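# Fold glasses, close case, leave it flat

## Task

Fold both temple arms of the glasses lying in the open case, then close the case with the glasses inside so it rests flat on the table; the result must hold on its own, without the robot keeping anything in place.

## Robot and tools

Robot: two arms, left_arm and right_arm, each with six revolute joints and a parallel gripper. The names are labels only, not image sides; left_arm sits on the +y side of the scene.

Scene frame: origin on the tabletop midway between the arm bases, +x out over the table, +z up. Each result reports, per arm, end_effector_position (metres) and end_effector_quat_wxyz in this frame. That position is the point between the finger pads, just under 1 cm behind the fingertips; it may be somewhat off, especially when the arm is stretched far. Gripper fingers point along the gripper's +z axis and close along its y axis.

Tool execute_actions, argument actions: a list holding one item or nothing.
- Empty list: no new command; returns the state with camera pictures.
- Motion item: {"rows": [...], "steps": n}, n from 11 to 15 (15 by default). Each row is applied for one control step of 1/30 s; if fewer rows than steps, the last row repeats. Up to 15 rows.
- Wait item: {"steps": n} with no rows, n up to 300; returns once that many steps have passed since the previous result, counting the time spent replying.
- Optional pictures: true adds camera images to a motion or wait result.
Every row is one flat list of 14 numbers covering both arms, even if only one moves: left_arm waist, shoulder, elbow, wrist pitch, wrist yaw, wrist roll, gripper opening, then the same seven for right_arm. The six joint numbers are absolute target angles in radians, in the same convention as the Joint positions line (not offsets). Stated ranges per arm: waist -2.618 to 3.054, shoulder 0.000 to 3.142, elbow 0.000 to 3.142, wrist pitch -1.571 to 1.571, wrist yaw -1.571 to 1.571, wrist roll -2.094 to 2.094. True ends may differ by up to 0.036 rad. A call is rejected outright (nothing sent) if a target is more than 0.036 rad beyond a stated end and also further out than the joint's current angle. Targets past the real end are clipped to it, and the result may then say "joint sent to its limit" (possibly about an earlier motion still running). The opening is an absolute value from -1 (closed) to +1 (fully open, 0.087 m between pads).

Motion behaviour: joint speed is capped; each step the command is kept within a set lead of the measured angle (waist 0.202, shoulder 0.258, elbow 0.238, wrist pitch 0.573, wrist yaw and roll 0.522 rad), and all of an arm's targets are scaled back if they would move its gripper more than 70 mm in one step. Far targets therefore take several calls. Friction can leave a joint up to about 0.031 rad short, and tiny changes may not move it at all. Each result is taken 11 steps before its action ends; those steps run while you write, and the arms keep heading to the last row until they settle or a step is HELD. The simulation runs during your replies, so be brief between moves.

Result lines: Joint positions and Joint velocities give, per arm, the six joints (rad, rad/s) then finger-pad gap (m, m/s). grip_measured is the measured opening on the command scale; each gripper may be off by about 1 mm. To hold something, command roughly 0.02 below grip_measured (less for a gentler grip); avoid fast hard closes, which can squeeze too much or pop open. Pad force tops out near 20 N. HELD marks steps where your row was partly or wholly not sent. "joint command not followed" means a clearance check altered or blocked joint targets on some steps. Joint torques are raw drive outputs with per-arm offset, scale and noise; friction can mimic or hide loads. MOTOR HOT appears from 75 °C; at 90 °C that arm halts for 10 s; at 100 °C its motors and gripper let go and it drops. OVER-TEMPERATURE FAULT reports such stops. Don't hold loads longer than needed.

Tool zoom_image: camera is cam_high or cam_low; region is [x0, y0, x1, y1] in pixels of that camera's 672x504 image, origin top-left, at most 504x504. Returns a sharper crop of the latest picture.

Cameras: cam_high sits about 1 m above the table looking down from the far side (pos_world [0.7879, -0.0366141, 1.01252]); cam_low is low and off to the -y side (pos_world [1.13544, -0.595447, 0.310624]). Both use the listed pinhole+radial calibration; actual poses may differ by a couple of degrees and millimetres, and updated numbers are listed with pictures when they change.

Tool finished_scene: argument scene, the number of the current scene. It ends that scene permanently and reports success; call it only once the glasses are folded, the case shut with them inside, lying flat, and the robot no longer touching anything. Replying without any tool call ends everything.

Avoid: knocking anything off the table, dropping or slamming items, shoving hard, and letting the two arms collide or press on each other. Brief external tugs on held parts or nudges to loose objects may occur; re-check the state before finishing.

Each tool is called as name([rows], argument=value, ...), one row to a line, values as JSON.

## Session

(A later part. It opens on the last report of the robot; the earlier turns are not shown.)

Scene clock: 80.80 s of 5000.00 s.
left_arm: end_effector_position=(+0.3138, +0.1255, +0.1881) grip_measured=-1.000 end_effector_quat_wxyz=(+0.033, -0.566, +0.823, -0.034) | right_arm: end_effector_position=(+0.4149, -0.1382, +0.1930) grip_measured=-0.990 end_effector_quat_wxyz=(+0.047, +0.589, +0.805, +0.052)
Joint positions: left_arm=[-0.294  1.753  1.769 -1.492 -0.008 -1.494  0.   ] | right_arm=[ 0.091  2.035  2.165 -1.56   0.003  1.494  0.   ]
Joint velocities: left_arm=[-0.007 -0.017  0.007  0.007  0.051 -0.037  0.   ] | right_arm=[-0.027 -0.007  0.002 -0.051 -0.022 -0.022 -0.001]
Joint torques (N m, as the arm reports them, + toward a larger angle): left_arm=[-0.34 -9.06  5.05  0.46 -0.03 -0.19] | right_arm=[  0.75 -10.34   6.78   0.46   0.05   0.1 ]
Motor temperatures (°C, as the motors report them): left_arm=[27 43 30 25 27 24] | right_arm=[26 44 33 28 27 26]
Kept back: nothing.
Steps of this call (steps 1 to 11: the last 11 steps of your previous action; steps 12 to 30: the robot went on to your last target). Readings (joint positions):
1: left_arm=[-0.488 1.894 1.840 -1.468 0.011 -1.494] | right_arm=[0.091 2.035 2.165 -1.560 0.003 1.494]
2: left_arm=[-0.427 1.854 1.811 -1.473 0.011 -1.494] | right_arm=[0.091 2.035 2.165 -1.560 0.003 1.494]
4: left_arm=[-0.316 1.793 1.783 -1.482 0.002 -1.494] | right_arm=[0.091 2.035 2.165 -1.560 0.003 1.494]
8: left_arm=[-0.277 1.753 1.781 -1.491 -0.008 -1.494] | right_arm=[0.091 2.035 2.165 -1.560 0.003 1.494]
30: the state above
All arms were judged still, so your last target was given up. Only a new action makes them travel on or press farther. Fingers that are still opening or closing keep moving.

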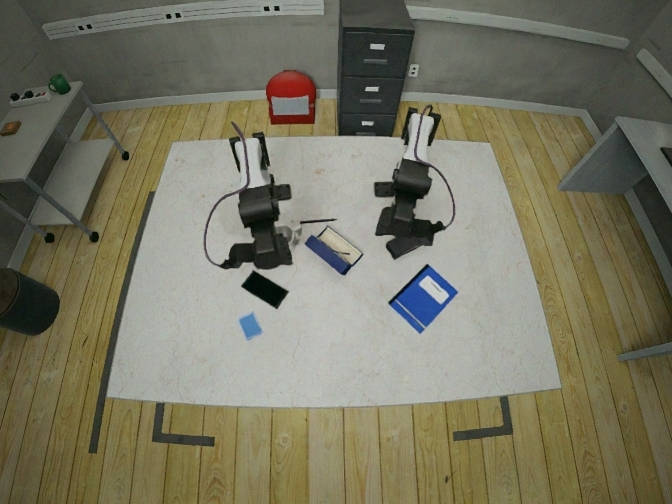

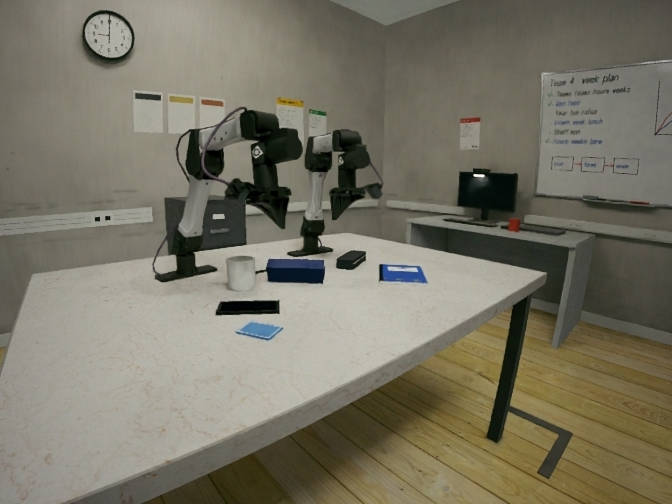

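execute_actions([
  {"rows":[[-0.68,1.9,1.75,-1.42,0,-1.5,-1,-0.2,2.05,2.17,-1.57,0,1.5,-1]]},
])

execute_actions([
  {"steps":20},
])

execute_actions([
  {"rows":[[-0.68,1.93,1.47,-1.11,0,-1.5,-1,-0.2,2.05,2.17,-1.57,0,1.5,-1]]},
])

execute_actions([
  {"steps":15},
])

execute_actions([
  {"rows":[[-0.68,2.1,1.72,-1.19,0,-1.5,-1,-0.2,2.05,2.17,-1.57,0,1.5,-1]]},
])

execute_actions([
  {"rows":[[-0.68,2.25,1.95,-1.25,0,-1.5,-1,-0.2,2.05,2.17,-1.57,0,1.5,-1]]},
])

execute_actions([
  {"rows":[[-0.68,2.42,2.22,-1.3,0,-1.5,-1,-0.2,2.05,2.17,-1.57,0,1.5,-1]]},
])

execute_actions([
  {"steps":30},
], pictures=true)

zoom_image(camera="cam_low", region=[200,180,420,320])

Scene clock: 81.83 s of 5000.00 s.
left_arm: end_effector_position=(+0.2999, +0.0754, +0.1651) grip_measured=-1.000 end_effector_quat_wxyz=(+0.021, -0.500, +0.866, -0.015) | right_arm: end_effector_position=(+0.4300, -0.1939, +0.1937) grip_measured=-0.990 end_effector_quat_wxyz=(+0.045, +0.647, +0.759, +0.054)
Joint positions: left_arm=[-0.452  1.825  1.769 -1.466 -0.018 -1.494  0.   ] | right_arm=[-0.057  2.035  2.165 -1.559 -0.012  1.494  0.   ]
Joint velocities: left_arm=[-1.629  0.803 -0.007  0.256  0.022 -0.007  0.   ] | right_arm=[-1.609  0.007 -0.002  0.007 -0.037  0.037 -0.   ]
Joint torques (N m, as the arm reports them, + toward a larger angle): left_arm=[-1.31 -8.63  5.43  0.38  0.02 -0.2 ] | right_arm=[ -1.42 -10.63   6.61   0.48   0.14   0.08]
Motor temperatures (°C, as the motors report them): left_arm=[27 42 30 25 27 24] | right_arm=[26 44 33 28 27 26]
Steps of this call (steps 1 to 27: nothing new was sent; steps 28 to 31: the first 4 steps of this action). Readings (joint positions):
28: left_arm=[-0.311 1.762 1.769 -1.491 -0.015 -1.494] | right_arm=[0.075 2.035 2.165 -1.560 -0.004 1.494]
29: left_arm=[-0.346 1.776 1.769 -1.483 -0.018 -1.494] | right_arm=[0.044 2.035 2.165 -1.560 -0.010 1.494]
31: the state above

Scene clock: 82.50 s of 5000.00 s.
left_arm: end_effector_position=(+0.2559, +0.0030, +0.1344) grip_measured=-1.000 end_effector_quat_wxyz=(-0.003, -0.396, +0.918, +0.004) | right_arm: end_effector_position=(+0.4368, -0.2572, +0.1930) grip_measured=-0.990 end_effector_quat_wxyz=(+0.055, +0.702, +0.709, +0.044)
Joint positions: left_arm=[-0.685  1.914  1.76  -1.427  0.002 -1.494  0.   ] | right_arm=[-0.206  2.035  2.165 -1.56   0.005  1.494  0.   ]
Joint velocities: left_arm=[-0.012  0.007  0.007 -0.007  0.022  0.066  0.   ] | right_arm=[ 0.007 -0.002  0.002 -0.037  0.007 -0.022  0.001]
Joint torques (N m, as the arm reports them, + toward a larger angle): left_arm=[  0.49 -11.5    5.87   0.41  -0.13  -0.21] | right_arm=[  0.57 -10.45   6.64   0.45   0.03   0.09]
Motor temperatures (°C, as the motors report them): left_arm=[27 42 30 25 27 24] | right_arm=[26 44 33 28 27 26]
Kept back: nothing.
Steps of this call (steps 1 to 11: the last 11 steps of your previous action; steps 12 to 20: the robot went on to your last target). Readings (joint positions):
1: left_arm=[-0.512 1.852 1.769 -1.456 -0.018 -1.494] | right_arm=[-0.113 2.035 2.165 -1.559 -0.011 1.494]
2: left_arm=[-0.572 1.876 1.769 -1.446 -0.017 -1.494] | right_arm=[-0.163 2.035 2.165 -1.559 -0.007 1.494]
4: left_arm=[-0.670 1.908 1.766 -1.431 -0.008 -1.494] | right_arm=[-0.225 2.035 2.165 -1.559 0.002 1.494]
8: left_arm=[-0.705 1.914 1.760 -1.427 0.002 -1.494] | right_arm=[-0.222 2.035 2.165 -1.560 0.006 1.494]
20: the state above

Scene clock: 82.63 s of 5000.00 s.
left_arm: end_effector_position=(+0.2472, +0.0101, +0.0818) grip_measured=-1.000 end_effector_quat_wxyz=(-0.010, -0.396, +0.918, +0.018) | right_arm: end_effector_position=(+0.4368, -0.2572, +0.1930) grip_measured=-0.990 end_effector_quat_wxyz=(+0.055, +0.702, +0.709, +0.044)
Joint positions: left_arm=[-0.685  1.904  1.537 -1.244  0.002 -1.494  0.   ] | right_arm=[-0.206  2.035  2.165 -1.56   0.005  1.494  0.   ]
Joint velocities: left_arm=[-0.007  0.452 -1.223  0.667 -0.007  0.007  0.   ] | right_arm=[-0.017  0.022 -0.007 -0.022  0.051  0.051 -0.001]
Joint torques (N m, as the arm reports them, + toward a larger angle): left_arm=[  0.54 -10.16   7.55   0.75  -0.12  -0.2 ] | right_arm=[  0.5  -10.39   6.65   0.49   0.04   0.07]
Motor temperatures (°C, as the motors report them): left_arm=[27 42 30 25 27 24] | right_arm=[26 44 33 28 27 26]
Steps of this call (steps 1 to 4: the first 4 steps of this action). Readings (joint positions):
1: left_arm=[-0.685 1.905 1.718 -1.374 0.002 -1.494] | right_arm=[-0.206 2.035 2.165 -1.560 0.005 1.494]
2: left_arm=[-0.685 1.892 1.649 -1.310 0.002 -1.494] | right_arm=[-0.206 2.035 2.165 -1.560 0.005 1.494]
4: the state above

Scene clock: 83.13 s of 5000.00 s.
left_arm: end_effector_position=(+0.2534, +0.0051, +0.0511) grip_measured=-1.000 end_effector_quat_wxyz=(-0.008, -0.396, +0.918, +0.014) | right_arm: end_effector_position=(+0.4368, -0.2572, +0.1930) grip_measured=-0.990 end_effector_quat_wxyz=(+0.055, +0.702, +0.709, +0.044)
Joint positions: left_arm=[-0.685  1.947  1.472 -1.128  0.002 -1.494  0.   ] | right_arm=[-0.206  2.035  2.165 -1.56   0.005  1.494  0.   ]
Joint velocities: left_arm=[-0.002  0.027 -0.002  0.007 -0.022 -0.066  0.   ] | right_arm=[-0.007 -0.002 -0.012 -0.051 -0.051 -0.066 -0.   ]
Joint torques (N m, as the arm reports them, + toward a larger angle): left_arm=[  0.46 -11.82   6.5    0.45  -0.12  -0.2 ] | right_arm=[  0.51 -10.38   6.64   0.47   0.01   0.09]
Motor temperatures (°C, as the motors report them): left_arm=[27 42 30 25 27 24] | right_arm=[26 44 33 28 27 26]
Kept back: nothing.
Steps of this call (steps 1 to 11: the last 11 steps of your previous action; steps 12 to 15: the robot went on to your last target). Readings (joint positions):
1: left_arm=[-0.685 1.920 1.504 -1.226 0.002 -1.494] | right_arm=[-0.206 2.035 2.165 -1.560 0.005 1.494]
2: left_arm=[-0.685 1.935 1.485 -1.210 0.002 -1.494] | right_arm=[-0.206 2.035 2.165 -1.560 0.005 1.494]
4: left_arm=[-0.685 1.948 1.472 -1.184 0.002 -1.494] | right_arm=[-0.206 2.035 2.165 -1.560 0.005 1.494]
8: left_arm=[-0.685 1.947 1.472 -1.146 0.002 -1.494] | right_arm=[-0.206 2.035 2.165 -1.560 0.005 1.494]
15: the state above

Scene clock: 83.27 s of 5000.00 s.
left_arm: end_effector_position=(+0.2882, -0.0231, +0.0583) grip_measured=-1.000 end_effector_quat_wxyz=(+0.003, -0.396, +0.918, -0.007) | right_arm: end_effector_position=(+0.4368, -0.2572, +0.1930) grip_measured=-0.990 end_effector_quat_wxyz=(+0.055, +0.702, +0.709, +0.044)
Joint positions: left_arm=[-0.685  2.068  1.677 -1.164  0.002 -1.495  0.   ] | right_arm=[-0.206  2.035  2.165 -1.56   0.005  1.494  0.   ]
Joint velocities: left_arm=[ 0.012  0.501  0.672  0.125 -0.066  0.022  0.   ] | right_arm=[ 0.007  0.002 -0.022  0.022 -0.022  0.022 -0.   ]
Joint torques (N m, as the arm reports them, + toward a larger angle): left_arm=[  0.4  -11.71   6.89  -0.22  -0.12  -0.19] | right_arm=[  0.49 -10.41   6.74   0.46   0.02   0.09]
Motor temperatures (°C, as the motors report them): left_arm=[27 42 30 25 27 24] | right_arm=[26 44 33 28 27 26]
Steps of this call (steps 1 to 4: the first 4 steps of this action). Readings (joint positions):
1: left_arm=[-0.685 1.971 1.515 -1.164 0.002 -1.495] | right_arm=[-0.206 2.035 2.165 -1.560 0.005 1.494]
2: left_arm=[-0.685 2.011 1.587 -1.183 0.002 -1.495] | right_arm=[-0.206 2.035 2.165 -1.560 0.005 1.494]
4: the state above

Scene clock: 83.77 s of 5000.00 s.
left_arm: end_effector_position=(+0.3194, -0.0483, +0.0577) grip_measured=-1.000 end_effector_quat_wxyz=(+0.008, -0.396, +0.918, -0.017) | right_arm: end_effector_position=(+0.4368, -0.2572, +0.1930) grip_measured=-0.990 end_effector_quat_wxyz=(+0.055, +0.702, +0.709, +0.044)
Joint positions: left_arm=[-0.685  2.214  1.905 -1.224  0.002 -1.495  0.   ] | right_arm=[-0.206  2.035  2.165 -1.56   0.005  1.494  0.   ]
Joint velocities: left_arm=[-0.002  0.525  0.647  0.11  -0.066  0.051  0.   ] | right_arm=[ 0.002  0.002 -0.027  0.022  0.007  0.022 -0.001]
Joint torques (N m, as the arm reports them, + toward a larger angle): left_arm=[  0.45 -12.9    7.32  -0.16  -0.12  -0.18] | right_arm=[  0.54 -10.44   6.66   0.46   0.02   0.09]
Motor temperatures (°C, as the motors report them): left_arm=[27 42 30 25 27 24] | right_arm=[26 44 33 28 27 26]
Steps of this call (steps 1 to 11: the last 11 steps of your previous action; steps 12 to 15: the first 4 steps of this action). Readings (joint positions):
12: left_arm=[-0.685 2.113 1.741 -1.214 0.002 -1.495] | right_arm=[-0.206 2.035 2.165 -1.560 0.005 1.494]
13: left_arm=[-0.685 2.156 1.816 -1.239 0.002 -1.495] | right_arm=[-0.206 2.035 2.165 -1.560 0.005 1.494]
15: the state above

Scene clock: 84.27 s of 5000.00 s.
left_arm: end_effector_position=(+0.3516, -0.0743, +0.0506) grip_measured=-1.000 end_effector_quat_wxyz=(+0.015, -0.396, +0.917, -0.030) | right_arm: end_effector_position=(+0.4368, -0.2572, +0.1930) grip_measured=-0.990 end_effector_quat_wxyz=(+0.055, +0.702, +0.709, +0.044)
Joint positions: left_arm=[-0.685  2.384  2.162 -1.283  0.002 -1.495  0.   ] | right_arm=[-0.206  2.035  2.165 -1.56   0.005  1.494  0.   ]
Joint velocities: left_arm=[-0.007  0.608  0.799  0.168 -0.007  0.007  0.   ] | right_arm=[ 0.007 -0.002 -0.002 -0.007 -0.022  0.007  0.001]
Joint torques (N m, as the arm reports them, + toward a larger angle): left_arm=[  0.49 -14.57   7.64  -0.1   -0.13  -0.19] | right_arm=[  0.52 -10.53   6.61   0.47   0.02   0.1 ]
Motor temperatures (°C, as the motors report them): left_arm=[27 42 30 25 27 24] | right_arm=[26 44 33 28 27 26]
Steps of this call (steps 1 to 11: the last 11 steps of your previous action; steps 12 to 15: the first 4 steps of this action). Readings (joint positions):
12: left_arm=[-0.685 2.269 1.973 -1.278 0.002 -1.495] | right_arm=[-0.206 2.035 2.165 -1.560 0.005 1.494]
13: left_arm=[-0.685 2.316 2.056 -1.301 0.002 -1.495] | right_arm=[-0.206 2.035 2.165 -1.560 0.005 1.494]
15: the state above

Scene clock: 85.27 s of 5000.00 s.
left_arm: end_effector_position=(+0.3557, -0.0776, +0.0450) grip_measured=-1.000 end_effector_quat_wxyz=(+0.014, -0.396, +0.917, -0.030) | right_arm: end_effector_position=(+0.4368, -0.2572, +0.1930) grip_measured=-0.990 end_effector_quat_wxyz=(+0.055, +0.702, +0.709, +0.044)
Joint positions: left_arm=[-0.685  2.415  2.195 -1.285  0.002 -1.495  0.   ] | right_arm=[-0.206  2.035  2.165 -1.56   0.005  1.494  0.   ]
Joint velocities: left_arm=[-0.002 -0.017  0.002  0.037  0.037  0.066  0.   ] | right_arm=[-0.002 -0.007 -0.007 -0.007  0.022  0.066 -0.001]
Joint torques (N m, as the arm reports them, + toward a larger angle): left_arm=[  0.44 -14.27   9.17   0.31  -0.12  -0.18] | right_arm=[  0.49 -10.4    6.56   0.47   0.02   0.1 ]
Motor temperatures (°C, as the motors report them): left_arm=[27 43 31 25 27 24] | right_arm=[26 44 33 28 27 26]
Kept back: nothing.
Steps of this call (steps 1 to 11: the last 11 steps of your previous action; steps 12 to 30: the robot went on to your last target). Readings (joint positions):
1: left_arm=[-0.685 2.400 2.180 -1.280 0.002 -1.495] | right_arm=[-0.206 2.035 2.165 -1.560 0.005 1.494]
2: left_arm=[-0.685 2.408 2.187 -1.280 0.002 -1.495] | right_arm=[-0.206 2.035 2.165 -1.560 0.005 1.494]
4: left_arm=[-0.685 2.415 2.189 -1.281 0.002 -1.495] | right_arm=[-0.206 2.035 2.165 -1.560 0.005 1.494]
8: left_arm=[-0.685 2.415 2.194 -1.284 0.002 -1.495] | right_arm=[-0.206 2.035 2.165 -1.560 0.005 1.494]
30: the state above
All arms were judged still, so your last target was given up. Only a new action makes them travel on or press farther. Fingers that are still opening or closing keep moving.

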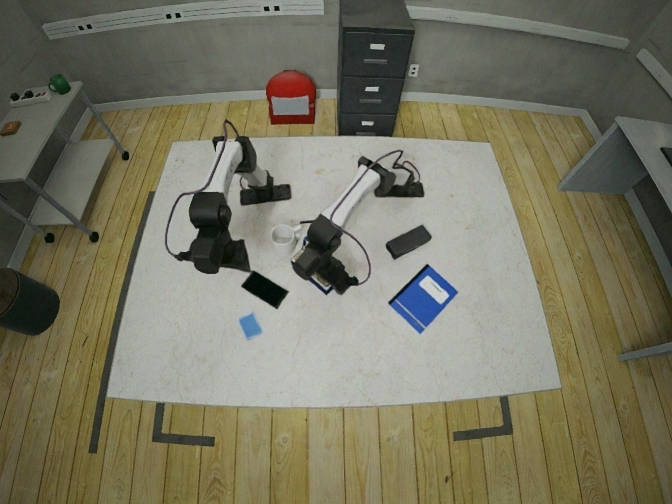

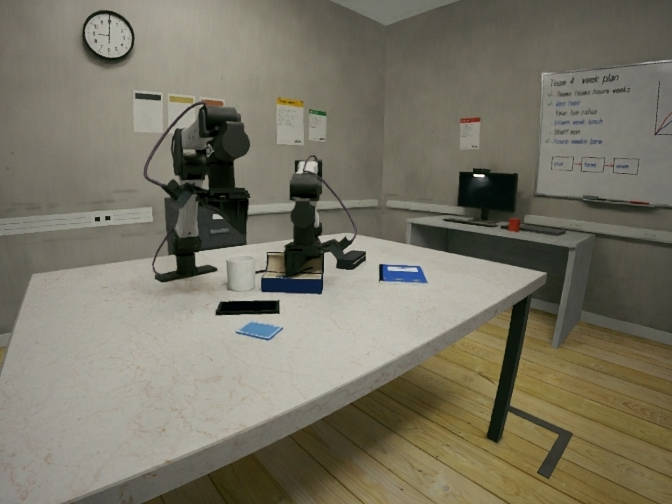

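Region (200, 180, 420, 320) of cam_low's 672x504 image, scaled by 2.291, with more detail than that image has; it fills the top 321 rows of this view, and the rest is white.

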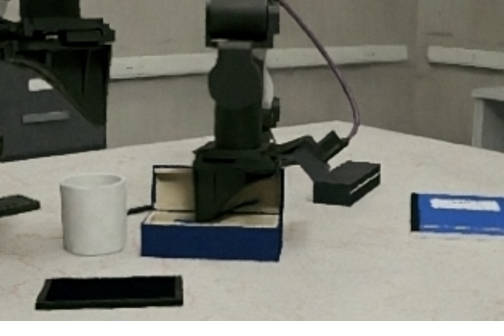

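execute_actions([
  {"rows":[[-0.58,2.36,2.13,-1.3,0,-1.5,-1,-0.2,2.05,2.17,-1.57,0,1.5,-1]]},
])

execute_actions([
  {"steps":15},
])

execute_actions([
  {"rows":[[-0.58,2.25,2.35,-1.55,0,-1.5,-1,-0.2,2.05,2.17,-1.57,0,1.5,-1]]},
])

execute_actions([
  {"rows":[[-0.3,1.75,1.75,-1.5,0,-1.5,-1,-0.2,2.05,2.17,-1.57,0,1.5,-1]]},
])

execute_actions([
  {"steps":30},
], pictures=true)

zoom_image(camera="cam_high", region=[240,210,400,320])

zoom_image(camera="cam_low", region=[200,180,420,320])

Scene clock: 86.23 s of 5000.00 s.
left_arm: end_effector_position=(+0.3684, -0.0516, +0.0445) grip_measured=-1.000 end_effector_quat_wxyz=(+0.008, -0.425, +0.905, -0.023) | right_arm: end_effector_position=(+0.4368, -0.2572, +0.1930) grip_measured=-0.990 end_effector_quat_wxyz=(+0.055, +0.702, +0.709, +0.044)
Joint positions: left_arm=[-0.624  2.394  2.156 -1.285  0.008 -1.496  0.   ] | right_arm=[-0.206  2.035  2.165 -1.56   0.005  1.494  0.   ]
Joint velocities: left_arm=[ 0.642 -0.081 -0.095 -0.066  0.022 -0.022  0.   ] | right_arm=[-0.002 -0.012 -0.012 -0.081 -0.037 -0.022  0.001]
Joint torques (N m, as the arm reports them, + toward a larger angle): left_arm=[  0.44 -16.73   5.26   0.36  -0.17  -0.19] | right_arm=[  0.53 -10.4    6.61   0.47   0.     0.09]
Motor temperatures (°C, as the motors report them): left_arm=[27 43 31 25 27 24] | right_arm=[26 44 33 28 27 26]
Steps of this call (steps 1 to 25: nothing new was sent; steps 26 to 29: the first 4 steps of this action). Readings (joint positions):
26: left_arm=[-0.677 2.411 2.186 -1.282 0.004 -1.495] | right_arm=[-0.206 2.035 2.165 -1.560 0.005 1.494]
27: left_arm=[-0.665 2.403 2.171 -1.282 0.007 -1.496] | right_arm=[-0.206 2.035 2.165 -1.560 0.005 1.494]
29: the state above

Scene clock: 86.73 s of 5000.00 s.
left_arm: end_effector_position=(+0.3826, -0.0317, +0.0454) grip_measured=-1.000 end_effector_quat_wxyz=(+0.009, -0.448, +0.894, -0.021) | right_arm: end_effector_position=(+0.4368, -0.2572, +0.1930) grip_measured=-0.990 end_effector_quat_wxyz=(+0.055, +0.702, +0.709, +0.044)
Joint positions: left_arm=[-0.573  2.388  2.15  -1.287  0.005 -1.496  0.   ] | right_arm=[-0.206  2.035  2.165 -1.56   0.005  1.494  0.   ]
Joint velocities: left_arm=[-0.007 -0.012  0.002  0.051 -0.022  0.037  0.   ] | right_arm=[ 0.007 -0.007 -0.002  0.037 -0.007 -0.007 -0.001]
Joint torques (N m, as the arm reports them, + toward a larger angle): left_arm=[ -0.42 -16.64   5.14   0.3   -0.15  -0.18] | right_arm=[  0.56 -10.38   6.69   0.47   0.02   0.11]
Motor temperatures (°C, as the motors report them): left_arm=[27 43 31 25 27 24] | right_arm=[26 44 33 28 27 26]
Kept back: nothing.
Steps of this call (steps 1 to 11: the last 11 steps of your previous action; steps 12 to 15: the robot went on to your last target). Readings (joint positions):
1: left_arm=[-0.603 2.392 2.153 -1.286 0.008 -1.496] | right_arm=[-0.206 2.035 2.165 -1.560 0.005 1.494]
2: left_arm=[-0.586 2.391 2.152 -1.286 0.008 -1.496] | right_arm=[-0.206 2.035 2.165 -1.560 0.005 1.494]
4: left_arm=[-0.567 2.389 2.152 -1.287 0.006 -1.496] | right_arm=[-0.206 2.035 2.165 -1.560 0.005 1.494]
8: left_arm=[-0.569 2.388 2.151 -1.287 0.005 -1.496] | right_arm=[-0.206 2.035 2.165 -1.560 0.005 1.494]
15: the state above

Scene clock: 86.87 s of 5000.00 s.
left_arm: end_effector_position=(+0.3803, -0.0302, +0.0814) grip_measured=-1.000 end_effector_quat_wxyz=(+0.014, -0.448, +0.894, -0.028) | right_arm: end_effector_position=(+0.4368, -0.2572, +0.1930) grip_measured=-0.990 end_effector_quat_wxyz=(+0.055, +0.702, +0.709, +0.044)
Joint positions: left_arm=[-0.573  2.362  2.246 -1.394  0.005 -1.496  0.   ] | right_arm=[-0.206  2.035  2.165 -1.56   0.005  1.494  0.   ]
Joint velocities: left_arm=[ 0.002 -0.471  0.725 -0.711 -0.081  0.007  0.   ] | right_arm=[ 0.017 -0.002  0.002  0.066 -0.066  0.066  0.   ]
Joint torques (N m, as the arm reports them, + toward a larger angle): left_arm=[ -0.27 -18.68   9.49   0.3   -0.14  -0.17] | right_arm=[  0.54 -10.45   6.62   0.47   0.01   0.09]
Motor temperatures (°C, as the motors report them): left_arm=[27 43 31 25 27 24] | right_arm=[26 44 33 28 27 26]
Steps of this call (steps 1 to 4: the first 4 steps of this action). Readings (joint positions):
1: left_arm=[-0.573 2.387 2.168 -1.311 0.005 -1.496] | right_arm=[-0.206 2.035 2.165 -1.560 0.005 1.494]
2: left_arm=[-0.573 2.386 2.192 -1.343 0.005 -1.496] | right_arm=[-0.206 2.035 2.165 -1.560 0.005 1.494]
4: the state above

Scene clock: 87.37 s of 5000.00 s.
left_arm: end_effector_position=(+0.3612, +0.0326, +0.1618) grip_measured=-1.000 end_effector_quat_wxyz=(+0.025, -0.493, +0.869, -0.047) | right_arm: end_effector_position=(+0.4368, -0.2572, +0.1930) grip_measured=-0.990 end_effector_quat_wxyz=(+0.055, +0.702, +0.709, +0.044)
Joint positions: left_arm=[-0.469  2.095  2.127 -1.498  0.011 -1.496  0.   ] | right_arm=[-0.206  2.035  2.165 -1.56   0.005  1.494  0.   ]
Joint velocities: left_arm=[ 1.243 -1.37  -1.648  0.095  0.007  0.022  0.   ] | right_arm=[-0.002 -0.012  0.007 -0.095  0.022  0.022 -0.001]
Joint torques (N m, as the arm reports them, + toward a larger angle): left_arm=[  1.54 -15.71   6.58   0.45  -0.18  -0.17] | right_arm=[  0.54 -10.4    6.67   0.45  -0.01   0.11]
Motor temperatures (°C, as the motors report them): left_arm=[27 43 31 25 27 24] | right_arm=[26 44 33 28 27 26]
Steps of this call (steps 1 to 11: the last 11 steps of your previous action; steps 12 to 15: the first 4 steps of this action). Readings (joint positions):
12: left_arm=[-0.562 2.219 2.305 -1.508 0.008 -1.496] | right_arm=[-0.206 2.035 2.165 -1.560 0.005 1.494]
13: left_arm=[-0.543 2.182 2.244 -1.501 0.011 -1.496] | right_arm=[-0.206 2.035 2.165 -1.560 0.005 1.494]
15: the state above

Scene clock: 88.37 s of 5000.00 s.
left_arm: end_effector_position=(+0.3077, +0.1268, +0.1917) grip_measured=-1.000 end_effector_quat_wxyz=(+0.030, -0.567, +0.822, -0.032) | right_arm: end_effector_position=(+0.4368, -0.2572, +0.1930) grip_measured=-0.990 end_effector_quat_wxyz=(+0.055, +0.702, +0.709, +0.044)
Joint positions: left_arm=[-0.294  1.74   1.769 -1.513 -0.006 -1.496  0.   ] | right_arm=[-0.206  2.035  2.165 -1.56   0.005  1.494  0.   ]
Joint velocities: left_arm=[-0.002 -0.007  0.007  0.022  0.022 -0.007  0.   ] | right_arm=[ 0.002 -0.007 -0.007 -0.037 -0.022 -0.007  0.   ]
Joint torques (N m, as the arm reports them, + toward a larger angle): left_arm=[-0.33 -7.9   5.05  0.68 -0.05 -0.17] | right_arm=[  0.47 -10.33   6.7    0.45   0.04   0.08]
Motor temperatures (°C, as the motors report them): left_arm=[27 43 31 25 27 24] | right_arm=[26 45 33 28 27 26]
Kept back: nothing.
Steps of this call (steps 1 to 11: the last 11 steps of your previous action; steps 12 to 30: the robot went on to your last target). Readings (joint positions):
1: left_arm=[-0.422 2.043 2.064 -1.493 0.011 -1.496] | right_arm=[-0.206 2.035 2.165 -1.560 0.005 1.494]
2: left_arm=[-0.375 1.982 1.992 -1.486 0.010 -1.496] | right_arm=[-0.206 2.035 2.165 -1.560 0.005 1.494]
4: left_arm=[-0.296 1.848 1.843 -1.490 0.000 -1.496] | right_arm=[-0.206 2.035 2.165 -1.560 0.005 1.494]
8: left_arm=[-0.280 1.741 1.785 -1.517 -0.006 -1.496] | right_arm=[-0.206 2.035 2.165 -1.560 0.005 1.494]
30: the state above
All arms were judged still, so your last target was given up. Only a new action makes them travel on or press farther. Fingers that are still opening or closing keep moving.

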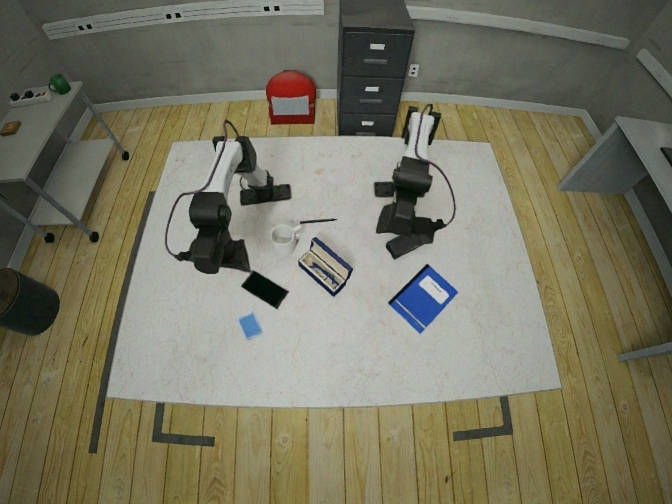

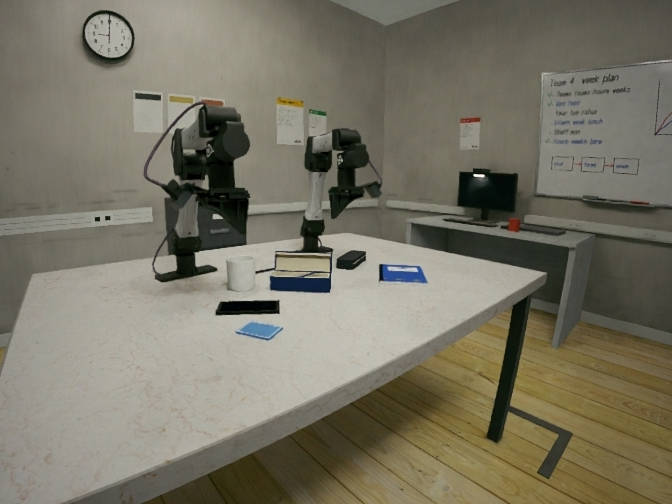

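Region (240, 210, 400, 320) of cam_high's 672x504 image, scaled by 3.150, with more detail than that image has; it fills the top 346 rows of this view, and the rest is white.

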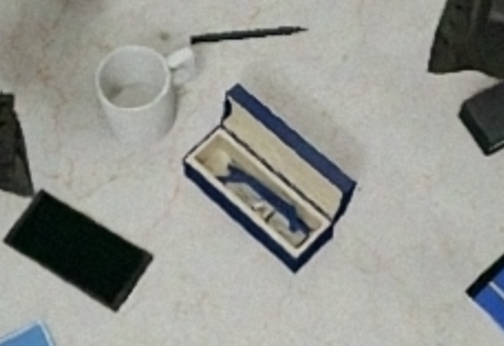

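Region (200, 180, 420, 320) of cam_low's 672x504 image, scaled by 2.291, with more detail than that image has; it fills the top 321 rows of this view, and the rest is white.

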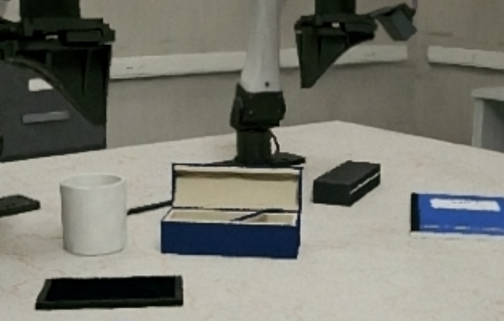

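execute_actions([
  {"rows":[[-0.68,1.75,1.6,-1.1,0,-1.5,-1,-0.08,2.19,1.78,-1.16,-0.3,1.5,-1]]},
])

execute_actions([
  {"steps":25},
])

execute_actions([
  {"rows":[[-0.68,1.7,1.2,-0.6,0,-1.5,-1,0.08,2.19,1.78,-1.16,-0.3,1.5,-1]]},
])

execute_actions([
  {"steps":30},
], pictures=true)

zoom_image(camera="cam_low", region=[200,180,420,320])

Scene clock: 89.27 s of 5000.00 s.
left_arm: end_effector_position=(+0.3077, +0.0707, +0.1674) grip_measured=-1.000 end_effector_quat_wxyz=(+0.056, -0.499, +0.862, -0.066) | right_arm: end_effector_position=(+0.4521, -0.2252, +0.1642) grip_measured=-0.990 end_effector_quat_wxyz=(+0.026, +0.684, +0.725, +0.080)
Joint positions: left_arm=[-0.454  1.738  1.659 -1.319 -0.017 -1.496  0.   ] | right_arm=[-0.165  2.057  2.06  -1.426 -0.085  1.494  0.   ]
Joint velocities: left_arm=[-1.629  0.149 -0.628  1.194 -0.007  0.007  0.   ] | right_arm=[ 0.462  0.359 -1.038  1.033 -0.711 -0.022  0.   ]
Joint torques (N m, as the arm reports them, + toward a larger angle): left_arm=[-1.04 -8.86  6.3   0.68  0.01 -0.15] | right_arm=[ 1.   -8.16  4.    0.37 -0.01  0.09]
Motor temperatures (°C, as the motors report them): left_arm=[27 43 31 25 27 24] | right_arm=[26 45 33 28 27 26]
Steps of this call (steps 1 to 23: nothing new was sent; steps 24 to 27: the first 4 steps of this action). Readings (joint positions):
24: left_arm=[-0.310 1.735 1.746 -1.473 -0.013 -1.496] | right_arm=[-0.202 2.037 2.149 -1.536 -0.013 1.494]
25: left_arm=[-0.346 1.731 1.713 -1.415 -0.017 -1.496] | right_arm=[-0.194 2.038 2.125 -1.499 -0.037 1.494]
27: the state above

Scene clock: 90.10 s of 5000.00 s.
left_arm: end_effector_position=(+0.2860, -0.0218, +0.1601) grip_measured=-1.000 end_effector_quat_wxyz=(+0.072, -0.392, +0.907, -0.139) | right_arm: end_effector_position=(+0.4393, -0.1554, +0.0497) grip_measured=-0.990 end_effector_quat_wxyz=(-0.110, +0.651, +0.745, +0.095)
Joint positions: left_arm=[-0.686  1.755  1.615 -1.116  0.002 -1.496  0.   ] | right_arm=[-0.079  2.206  1.781 -1.17  -0.292  1.494  0.   ]
Joint velocities: left_arm=[-0.002 -0.007 -0.022  0.007  0.022 -0.066  0.   ] | right_arm=[ 0.012 -0.012 -0.002  0.007 -0.022  0.037  0.   ]
Joint torques (N m, as the arm reports them, + toward a larger angle): left_arm=[ 0.53 -9.87  6.06  1.13 -0.13 -0.16] | right_arm=[ -0.07 -14.69   6.35   0.31  -0.2    0.1 ]
Motor temperatures (°C, as the motors report them): left_arm=[27 43 31 25 27 24] | right_arm=[26 45 33 28 27 26]
Kept back: nothing.
Steps of this call (steps 1 to 11: the last 11 steps of your previous action; steps 12 to 25: the robot went on to your last target). Readings (joint positions):
1: left_arm=[-0.515 1.743 1.641 -1.281 -0.017 -1.496] | right_arm=[-0.149 2.072 2.021 -1.391 -0.108 1.494]
2: left_arm=[-0.577 1.749 1.628 -1.246 -0.016 -1.496] | right_arm=[-0.134 2.086 1.977 -1.357 -0.132 1.494]
4: left_arm=[-0.672 1.755 1.616 -1.194 -0.006 -1.496] | right_arm=[-0.107 2.123 1.884 -1.292 -0.182 1.494]
8: left_arm=[-0.699 1.755 1.615 -1.144 0.002 -1.496] | right_arm=[-0.079 2.204 1.788 -1.224 -0.252 1.494]
25: the state above

Scene clock: 90.23 s of 5000.00 s.
left_arm: end_effector_position=(+0.2933, -0.0277, +0.1188) grip_measured=-1.000 end_effector_quat_wxyz=(+0.096, -0.388, +0.898, -0.185) | right_arm: end_effector_position=(+0.4261, -0.1137, +0.0493) grip_measured=-0.990 end_effector_quat_wxyz=(-0.112, +0.611, +0.778, +0.089)
Joint positions: left_arm=[-0.686  1.697  1.347 -0.801  0.002 -1.497  0.   ] | right_arm=[ 0.026  2.206  1.781 -1.166 -0.287  1.495  0.   ]
Joint velocities: left_arm=[-0.012 -0.017 -1.995  1.429 -0.022 -0.022  0.   ] | right_arm=[ 1.067  0.022 -0.007  0.007 -0.081  0.022 -0.002]
Joint torques (N m, as the arm reports them, + toward a larger angle): left_arm=[ 0.55 -8.52  5.38  0.9  -0.13 -0.15] | right_arm=[ -0.67 -14.8    6.32   0.24  -0.12   0.1 ]
Motor temperatures (°C, as the motors report them): left_arm=[27 43 31 25 27 24] | right_arm=[26 45 33 28 27 26]
Steps of this call (steps 1 to 4: the first 4 steps of this action). Readings (joint positions):
1: left_arm=[-0.686 1.739 1.567 -1.034 0.002 -1.497] | right_arm=[-0.066 2.206 1.781 -1.170 -0.288 1.495]
2: left_arm=[-0.686 1.716 1.492 -0.932 0.002 -1.497] | right_arm=[-0.043 2.206 1.781 -1.169 -0.285 1.495]
4: the state above

Scene clock: 91.23 s of 5000.00 s.
left_arm: end_effector_position=(+0.2936, -0.0280, +0.0779) grip_measured=-1.000 end_effector_quat_wxyz=(+0.099, -0.387, +0.896, -0.192) | right_arm: end_effector_position=(+0.4156, -0.0875, +0.0506) grip_measured=-0.990 end_effector_quat_wxyz=(-0.120, +0.587, +0.796, +0.091)
Joint positions: left_arm=[-0.686  1.716  1.197 -0.616  0.002 -1.497  0.   ] | right_arm=[ 0.087  2.206  1.781 -1.164 -0.302  1.495  0.   ]
Joint velocities: left_arm=[-0.002 -0.002  0.012 -0.022  0.007 -0.051  0.   ] | right_arm=[ 0.022 -0.012  0.007 -0.007  0.022 -0.066  0.   ]
Joint torques (N m, as the arm reports them, + toward a larger angle): left_arm=[  0.51 -10.39   7.71   1.35  -0.12  -0.16] | right_arm=[ -0.37 -14.76   6.34   0.29  -0.07   0.11]
Motor temperatures (°C, as the motors report them): left_arm=[27 42 31 25 27 24] | right_arm=[26 45 33 28 27 26]
Kept back: nothing.
Steps of this call (steps 1 to 11: the last 11 steps of your previous action; steps 12 to 30: the robot went on to your last target). Readings (joint positions):
1: left_arm=[-0.686 1.698 1.287 -0.763 0.002 -1.497] | right_arm=[0.059 2.206 1.781 -1.164 -0.291 1.495]
2: left_arm=[-0.686 1.705 1.243 -0.743 0.002 -1.497] | right_arm=[0.083 2.206 1.781 -1.164 -0.295 1.495]
4: left_arm=[-0.686 1.715 1.201 -0.718 0.002 -1.497] | right_arm=[0.106 2.206 1.781 -1.164 -0.301 1.495]
8: left_arm=[-0.686 1.716 1.197 -0.659 0.002 -1.497] | right_arm=[0.094 2.206 1.781 -1.164 -0.302 1.495]
30: the state above
All arms were judged still, so your last target was given up. Only a new action makes them travel on or press farther. Fingers that are still opening or closing keep moving.

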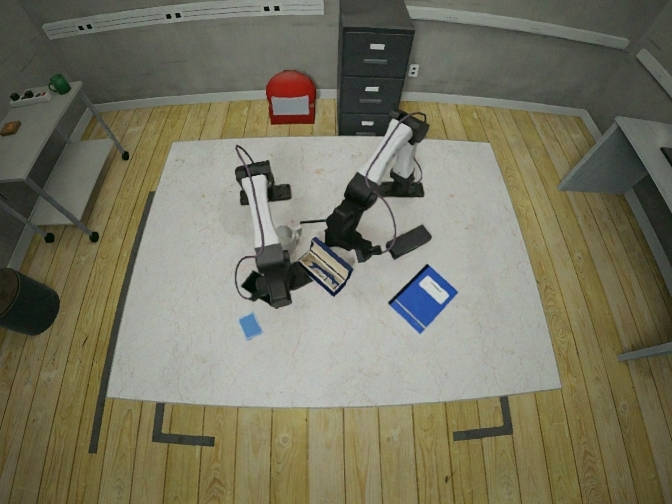

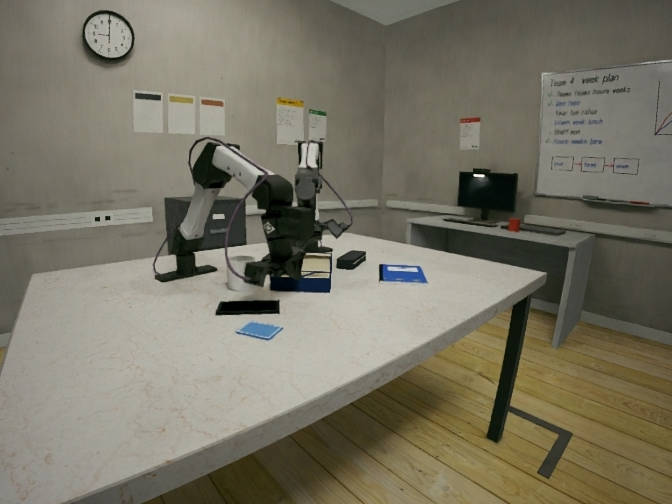

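Region (200, 180, 420, 320) of cam_low's 672x504 image, scaled by 2.291, with more detail than that image has; it fills the top 321 rows of this view, and the rest is white.

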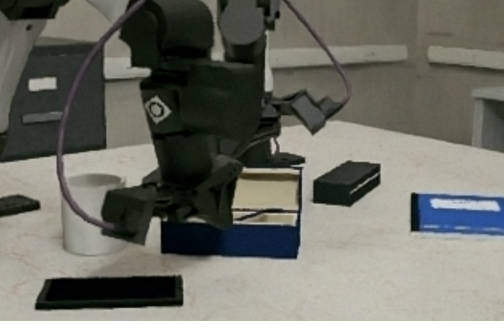

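Lower right a little, then push left.

execute_actions([
  {"rows":[[-0.64,1.7,1.22,-0.6,0,-1.5,-1,0.08,2.19,1.72,-1.1,-0.3,1.5,-1]]},
])

execute_actions([
  {"rows":[[-0.64,1.82,1.4,-0.64,0,-1.5,-1,0.08,2.19,1.72,-1.1,-0.3,1.5,-1]]},
])

execute_actions([
  {"rows":[[-0.64,1.95,1.57,-0.68,0,-1.5,-1,0.08,2.19,1.72,-1.1,-0.3,1.5,-1]]},
])

execute_actions([
  {"steps":25},
], pictures=true)

zoom_image(camera="cam_low", region=[200,180,420,320])

Scene clock: 91.87 s of 5000.00 s.
left_arm: end_effector_position=(+0.3024, -0.0190, +0.0780) grip_measured=-1.000 end_effector_quat_wxyz=(+0.102, -0.401, +0.890, -0.191) | right_arm: end_effector_position=(+0.4150, -0.0876, +0.0444) grip_measured=-0.990 end_effector_quat_wxyz=(-0.118, +0.586, +0.796, +0.094)
Joint positions: left_arm=[-0.655  1.716  1.197 -0.615  0.003 -1.497  0.   ] | right_arm=[ 0.087  2.202  1.751 -1.131 -0.302  1.495  0.   ]
Joint velocities: left_arm=[ 0.247 -0.007 -0.012 -0.022 -0.022  0.037  0.   ] | right_arm=[-0.007 -0.007 -0.208  0.125 -0.022 -0.007  0.001]
Joint torques (N m, as the arm reports them, + toward a larger angle): left_arm=[  0.12 -10.38   9.5    1.35  -0.13  -0.15] | right_arm=[ -0.51 -14.36   4.97   0.38  -0.09   0.11]
Motor temperatures (°C, as the motors report them): left_arm=[27 42 31 25 27 24] | right_arm=[26 46 33 28 27 26]
Steps of this call (steps 1 to 15: nothing new was sent; steps 16 to 19: the first 4 steps of this action). Readings (joint positions):
16: left_arm=[-0.682 1.716 1.197 -0.616 0.003 -1.497] | right_arm=[0.087 2.205 1.775 -1.155 -0.302 1.495]
17: left_arm=[-0.674 1.716 1.197 -0.615 0.003 -1.497] | right_arm=[0.087 2.203 1.765 -1.144 -0.302 1.495]
19: the state above

Scene clock: 92.37 s of 5000.00 s.
left_arm: end_effector_position=(+0.3343, -0.0371, +0.0967) grip_measured=-1.000 end_effector_quat_wxyz=(+0.113, -0.403, +0.884, -0.209) | right_arm: end_effector_position=(+0.4190, -0.0874, +0.0421) grip_measured=-0.990 end_effector_quat_wxyz=(-0.111, +0.586, +0.796, +0.099)
Joint positions: left_arm=[-0.643  1.8    1.356 -0.647  0.004 -1.495  0.   ] | right_arm=[ 0.087  2.202  1.743 -1.105 -0.298  1.497  0.   ]
Joint velocities: left_arm=[-0.017  0.232  0.613 -0.022  0.037 -0.007  0.   ] | right_arm=[-0.051  0.007  0.002  0.315  0.168  0.037  0.   ]
Joint torques (N m, as the arm reports them, + toward a larger angle): left_arm=[ 0.39 -9.83  8.23  1.29 -0.17 -0.18] | right_arm=[ -0.16 -14.5    4.73  -0.05  -0.39  -0.06]
Motor temperatures (°C, as the motors report them): left_arm=[27 42 31 25 27 24] | right_arm=[26 46 33 28 27 26]
Steps of this call (steps 1 to 11: the last 11 steps of your previous action; steps 12 to 15: the first 4 steps of this action). Readings (joint positions):
12: left_arm=[-0.643 1.731 1.230 -0.643 0.003 -1.497] | right_arm=[0.087 2.202 1.743 -1.111 -0.302 1.495]
13: left_arm=[-0.643 1.762 1.283 -0.657 0.003 -1.496] | right_arm=[0.087 2.202 1.743 -1.110 -0.302 1.495]
15: the state above

Scene clock: 92.87 s of 5000.00 s.
left_arm: end_effector_position=(+0.3631, -0.0594, +0.1093) grip_measured=-1.000 end_effector_quat_wxyz=(+0.118, -0.401, +0.881, -0.222) | right_arm: end_effector_position=(+0.4263, -0.0901, +0.0414) grip_measured=-0.990 end_effector_quat_wxyz=(-0.099, +0.589, +0.795, +0.106)
Joint positions: left_arm=[-0.643  1.908  1.533 -0.688  0.008 -1.495  0.   ] | right_arm=[ 0.08   2.202  1.743 -1.079 -0.29   1.499  0.   ]
Joint velocities: left_arm=[-0.002  0.432  0.501  0.154 -0.007  0.007  0.   ] | right_arm=[-0.022  0.002  0.002  0.037  0.037 -0.037  0.   ]
Joint torques (N m, as the arm reports them, + toward a larger angle): left_arm=[  0.29 -10.2    8.14   1.14  -0.17  -0.16] | right_arm=[  0.32 -14.6    4.88   0.13  -0.24   0.04]
Motor temperatures (°C, as the motors report them): left_arm=[27 42 31 25 27 24] | right_arm=[26 46 33 28 27 26]
Steps of this call (steps 1 to 11: the last 11 steps of your previous action; steps 12 to 15: the first 4 steps of this action). Readings (joint positions):
12: left_arm=[-0.643 1.823 1.410 -0.679 0.005 -1.495] | right_arm=[0.083 2.202 1.743 -1.093 -0.295 1.498]
13: left_arm=[-0.643 1.859 1.464 -0.697 0.007 -1.495] | right_arm=[0.082 2.202 1.743 -1.089 -0.293 1.499]
15: the state above

Scene clock: 93.70 s of 5000.00 s.
left_arm: end_effector_position=(+0.3662, -0.0617, +0.1062) grip_measured=-1.000 end_effector_quat_wxyz=(+0.117, -0.402, +0.881, -0.220) | right_arm: end_effector_position=(+0.4263, -0.0903, +0.0415) grip_measured=-0.990 end_effector_quat_wxyz=(-0.099, +0.589, +0.795, +0.106)
Joint positions: left_arm=[-0.643  1.927  1.547 -0.687  0.008 -1.495  0.   ] | right_arm=[ 0.079  2.202  1.743 -1.08  -0.291  1.499  0.   ]
Joint velocities: left_arm=[-0.002  0.002 -0.017 -0.037 -0.022 -0.007  0.   ] | right_arm=[-0.012 -0.017  0.007  0.007 -0.066  0.066 -0.001]
Joint torques (N m, as the arm reports them, + toward a larger angle): left_arm=[ 0.27 -9.59  9.71  1.36 -0.17 -0.15] | right_arm=[  0.14 -14.53   4.93   0.18  -0.21   0.08]
Motor temperatures (°C, as the motors report them): left_arm=[27 42 31 25 27 24] | right_arm=[26 47 33 28 27 26]
Kept back: nothing.
Steps of this call (steps 1 to 11: the last 11 steps of your previous action; steps 12 to 25: the robot went on to your last target). Readings (joint positions):
1: left_arm=[-0.643 1.919 1.544 -0.685 0.008 -1.495] | right_arm=[0.079 2.202 1.743 -1.079 -0.290 1.499]
2: left_arm=[-0.643 1.924 1.547 -0.685 0.008 -1.495] | right_arm=[0.079 2.202 1.743 -1.079 -0.290 1.499]
4: left_arm=[-0.643 1.927 1.547 -0.685 0.008 -1.495] | right_arm=[0.079 2.202 1.743 -1.080 -0.291 1.499]
8: left_arm=[-0.643 1.927 1.547 -0.686 0.008 -1.495] | right_arm=[0.079 2.202 1.743 -1.080 -0.291 1.499]
25: the state above

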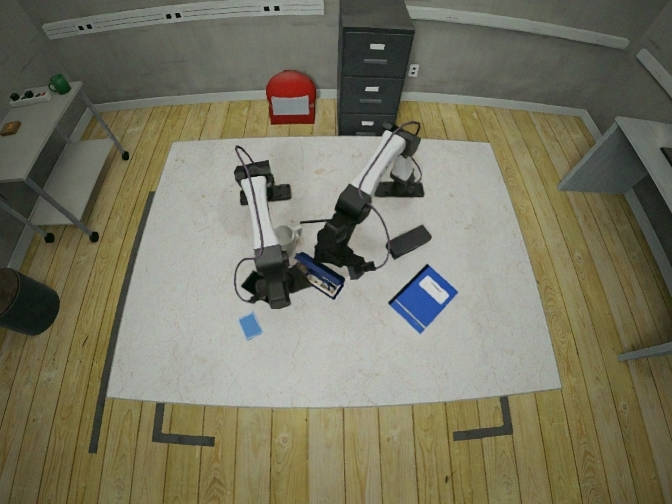

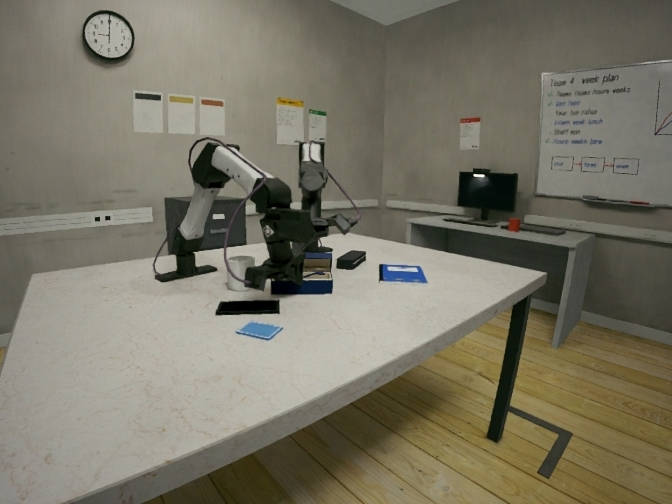

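Region (200, 180, 420, 320) of cam_low's 672x504 image, scaled by 2.291, with more detail than that image has; it fills the top 321 rows of this view, and the rest is white.

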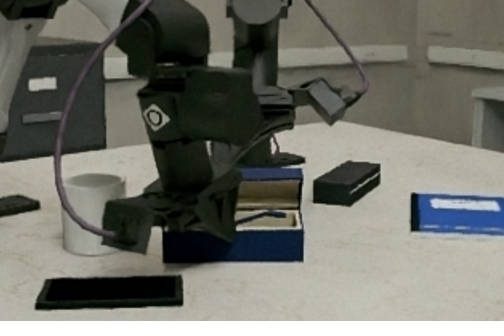

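Working. Forward and down.

execute_actions([
  {"rows":[[-0.64,2.05,1.65,-0.68,0,-1.5,-1,0.08,2.19,1.72,-1.1,-0.3,1.5,-1]]},
])

execute_actions([
  {"rows":[[-0.64,2.1,1.65,-0.68,0,-1.5,-1,0.04,2.19,1.72,-1.1,-0.3,1.5,-1]]},
])

execute_actions([
  {"rows":[[-0.64,2.1,1.65,-0.68,0,-1.5,-1,-0.1,2.15,1.8,-1.2,-0.3,1.5,-1]]},
])

execute_actions([
  {"steps":25},
], pictures=true)

zoom_image(camera="cam_low", region=[200,180,420,320])

Scene clock: 94.60 s of 5000.00 s.
left_arm: end_effector_position=(+0.3808, -0.0725, +0.0974) grip_measured=-1.000 end_effector_quat_wxyz=(+0.116, -0.402, +0.882, -0.219) | right_arm: end_effector_position=(+0.4265, -0.0902, +0.0415) grip_measured=-0.990 end_effector_quat_wxyz=(-0.099, +0.589, +0.795, +0.107)
Joint positions: left_arm=[-0.643  2.006  1.625 -0.69   0.008 -1.495  0.   ] | right_arm=[ 0.079  2.202  1.743 -1.079 -0.291  1.499  0.   ]
Joint velocities: left_arm=[-0.002  0.486  0.149  0.11  -0.007 -0.007  0.   ] | right_arm=[ 0.022 -0.007  0.002 -0.11  -0.066  0.051 -0.   ]
Joint torques (N m, as the arm reports them, + toward a larger angle): left_arm=[  0.31 -10.98   9.12   1.15  -0.14  -0.17] | right_arm=[  0.23 -14.58   4.7    0.27  -0.18   0.03]
Motor temperatures (°C, as the motors report them): left_arm=[27 42 31 25 27 24] | right_arm=[26 47 33 28 27 26]
Steps of this call (steps 1 to 15: the robot went on to your last target; steps 16 to 23: nothing new was sent; steps 24 to 27: the first 4 steps of this action). Readings (joint positions):
24: left_arm=[-0.643 1.940 1.565 -0.699 0.008 -1.495] | right_arm=[0.079 2.202 1.743 -1.080 -0.291 1.499]
25: left_arm=[-0.643 1.963 1.594 -0.701 0.008 -1.495] | right_arm=[0.079 2.202 1.743 -1.079 -0.290 1.499]
27: the state above

Scene clock: 95.10 s of 5000.00 s.
left_arm: end_effector_position=(+0.3821, -0.0735, +0.0730) grip_measured=-1.000 end_effector_quat_wxyz=(+0.104, -0.405, +0.886, -0.200) | right_arm: end_effector_position=(+0.4277, -0.0980, +0.0418) grip_measured=-0.990 end_effector_quat_wxyz=(-0.103, +0.597, +0.788, +0.105)
Joint positions: left_arm=[-0.642  2.063  1.631 -0.683  0.011 -1.497  0.   ] | right_arm=[ 0.059  2.202  1.743 -1.089 -0.295  1.499  0.   ]
Joint velocities: left_arm=[ 0.002 -0.012  0.129  0.037 -0.125  0.037  0.   ] | right_arm=[-0.212  0.002 -0.002 -0.022  0.007 -0.007 -0.   ]
Joint torques (N m, as the arm reports them, + toward a larger angle): left_arm=[ 0.26 -9.74  8.59  1.2  -0.09 -0.13] | right_arm=[ -0.54 -14.42   4.84   0.24  -0.17   0.07]
Motor temperatures (°C, as the motors report them): left_arm=[27 42 31 25 27 24] | right_arm=[26 47 33 28 27 26]
Steps of this call (steps 1 to 11: the last 11 steps of your previous action; steps 12 to 15: the first 4 steps of this action). Readings (joint positions):
12: left_arm=[-0.643 2.052 1.627 -0.687 0.008 -1.495] | right_arm=[0.077 2.202 1.743 -1.089 -0.293 1.499]
13: left_arm=[-0.643 2.056 1.627 -0.685 0.008 -1.495] | right_arm=[0.072 2.202 1.743 -1.089 -0.295 1.499]
15: the state above

Scene clock: 95.60 s of 5000.00 s.
left_arm: end_effector_position=(+0.3829, -0.0740, +0.0722) grip_measured=-1.000 end_effector_quat_wxyz=(+0.105, -0.405, +0.886, -0.201) | right_arm: end_effector_position=(+0.4390, -0.1414, +0.0555) grip_measured=-0.990 end_effector_quat_wxyz=(-0.106, +0.640, +0.753, +0.109)
Joint positions: left_arm=[-0.642  2.067  1.633 -0.68   0.011 -1.497  0.   ] | right_arm=[-0.05   2.186  1.768 -1.146 -0.305  1.499  0.   ]
Joint velocities: left_arm=[-0.012  0.012  0.002  0.007 -0.051 -0.037  0.   ] | right_arm=[-0.96  -0.217  0.183 -0.271  0.022  0.022 -0.001]
Joint torques (N m, as the arm reports them, + toward a larger angle): left_arm=[ 0.26 -9.91  9.08  1.21 -0.19 -0.13] | right_arm=[  0.62 -15.33   8.06   0.14  -0.09   0.05]
Motor temperatures (°C, as the motors report them): left_arm=[27 42 31 25 27 24] | right_arm=[26 48 33 28 27 26]
Steps of this call (steps 1 to 11: the last 11 steps of your previous action; steps 12 to 15: the first 4 steps of this action). Readings (joint positions):
12: left_arm=[-0.642 2.067 1.633 -0.680 0.011 -1.497] | right_arm=[0.033 2.201 1.748 -1.102 -0.300 1.499]
13: left_arm=[-0.642 2.067 1.633 -0.680 0.011 -1.497] | right_arm=[0.012 2.199 1.756 -1.121 -0.304 1.499]
15: the state above

Scene clock: 96.43 s of 5000.00 s.
left_arm: end_effector_position=(+0.3829, -0.0740, +0.0722) grip_measured=-1.000 end_effector_quat_wxyz=(+0.105, -0.405, +0.886, -0.201) | right_arm: end_effector_position=(+0.4411, -0.1664, +0.0686) grip_measured=-0.990 end_effector_quat_wxyz=(-0.102, +0.662, +0.734, +0.108)
Joint positions: left_arm=[-0.642  2.067  1.633 -0.68   0.011 -1.497  0.   ] | right_arm=[-0.108  2.161  1.783 -1.189 -0.299  1.499  0.   ]
Joint velocities: left_arm=[-0.012 -0.002 -0.012 -0.037 -0.007  0.022  0.   ] | right_arm=[-0.012 -0.002 -0.022  0.022 -0.095 -0.037 -0.001]
Joint torques (N m, as the arm reports them, + toward a larger angle): left_arm=[ 0.26 -9.86  9.09  1.21 -0.2  -0.13] | right_arm=[  0.79 -14.09   7.87   0.21  -0.1    0.05]
Motor temperatures (°C, as the motors report them): left_arm=[27 42 31 25 27 24] | right_arm=[26 48 33 28 27 26]
Kept back: nothing.
Steps of this call (steps 1 to 11: the last 11 steps of your previous action; steps 12 to 25: the robot went on to your last target). Readings (joint positions):
1: left_arm=[-0.642 2.067 1.633 -0.680 0.011 -1.497] | right_arm=[-0.080 2.178 1.773 -1.153 -0.304 1.499]
2: left_arm=[-0.642 2.067 1.633 -0.680 0.011 -1.497] | right_arm=[-0.102 2.172 1.777 -1.159 -0.302 1.499]
4: left_arm=[-0.642 2.067 1.633 -0.680 0.011 -1.497] | right_arm=[-0.122 2.163 1.782 -1.168 -0.299 1.499]
8: left_arm=[-0.642 2.067 1.633 -0.680 0.011 -1.497] | right_arm=[-0.113 2.161 1.783 -1.181 -0.299 1.499]
25: the state above

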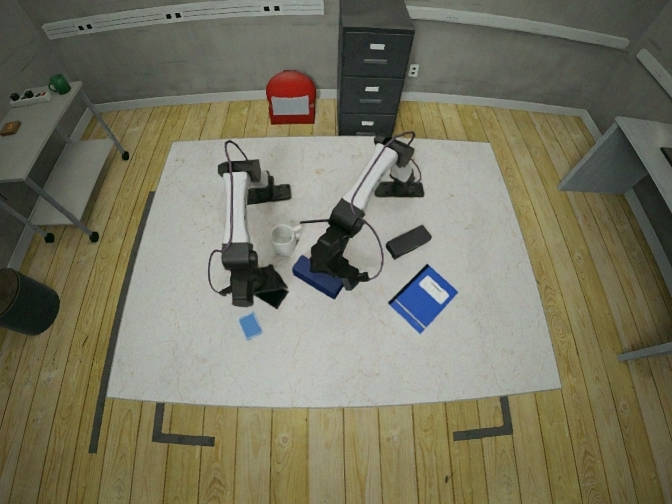

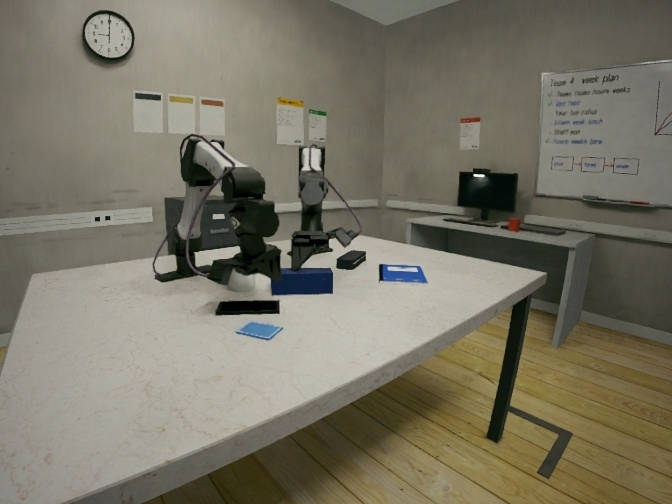

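Region (200, 180, 420, 320) of cam_low's 672x504 image, scaled by 2.291, with more detail than that image has; it fills the top 321 rows of this view, and the rest is white.

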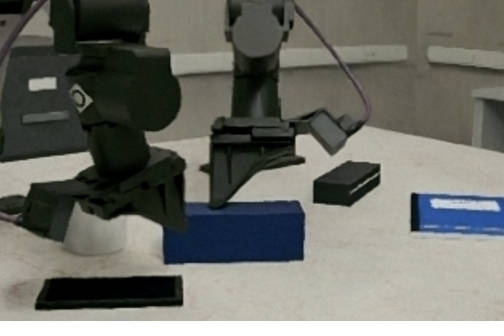

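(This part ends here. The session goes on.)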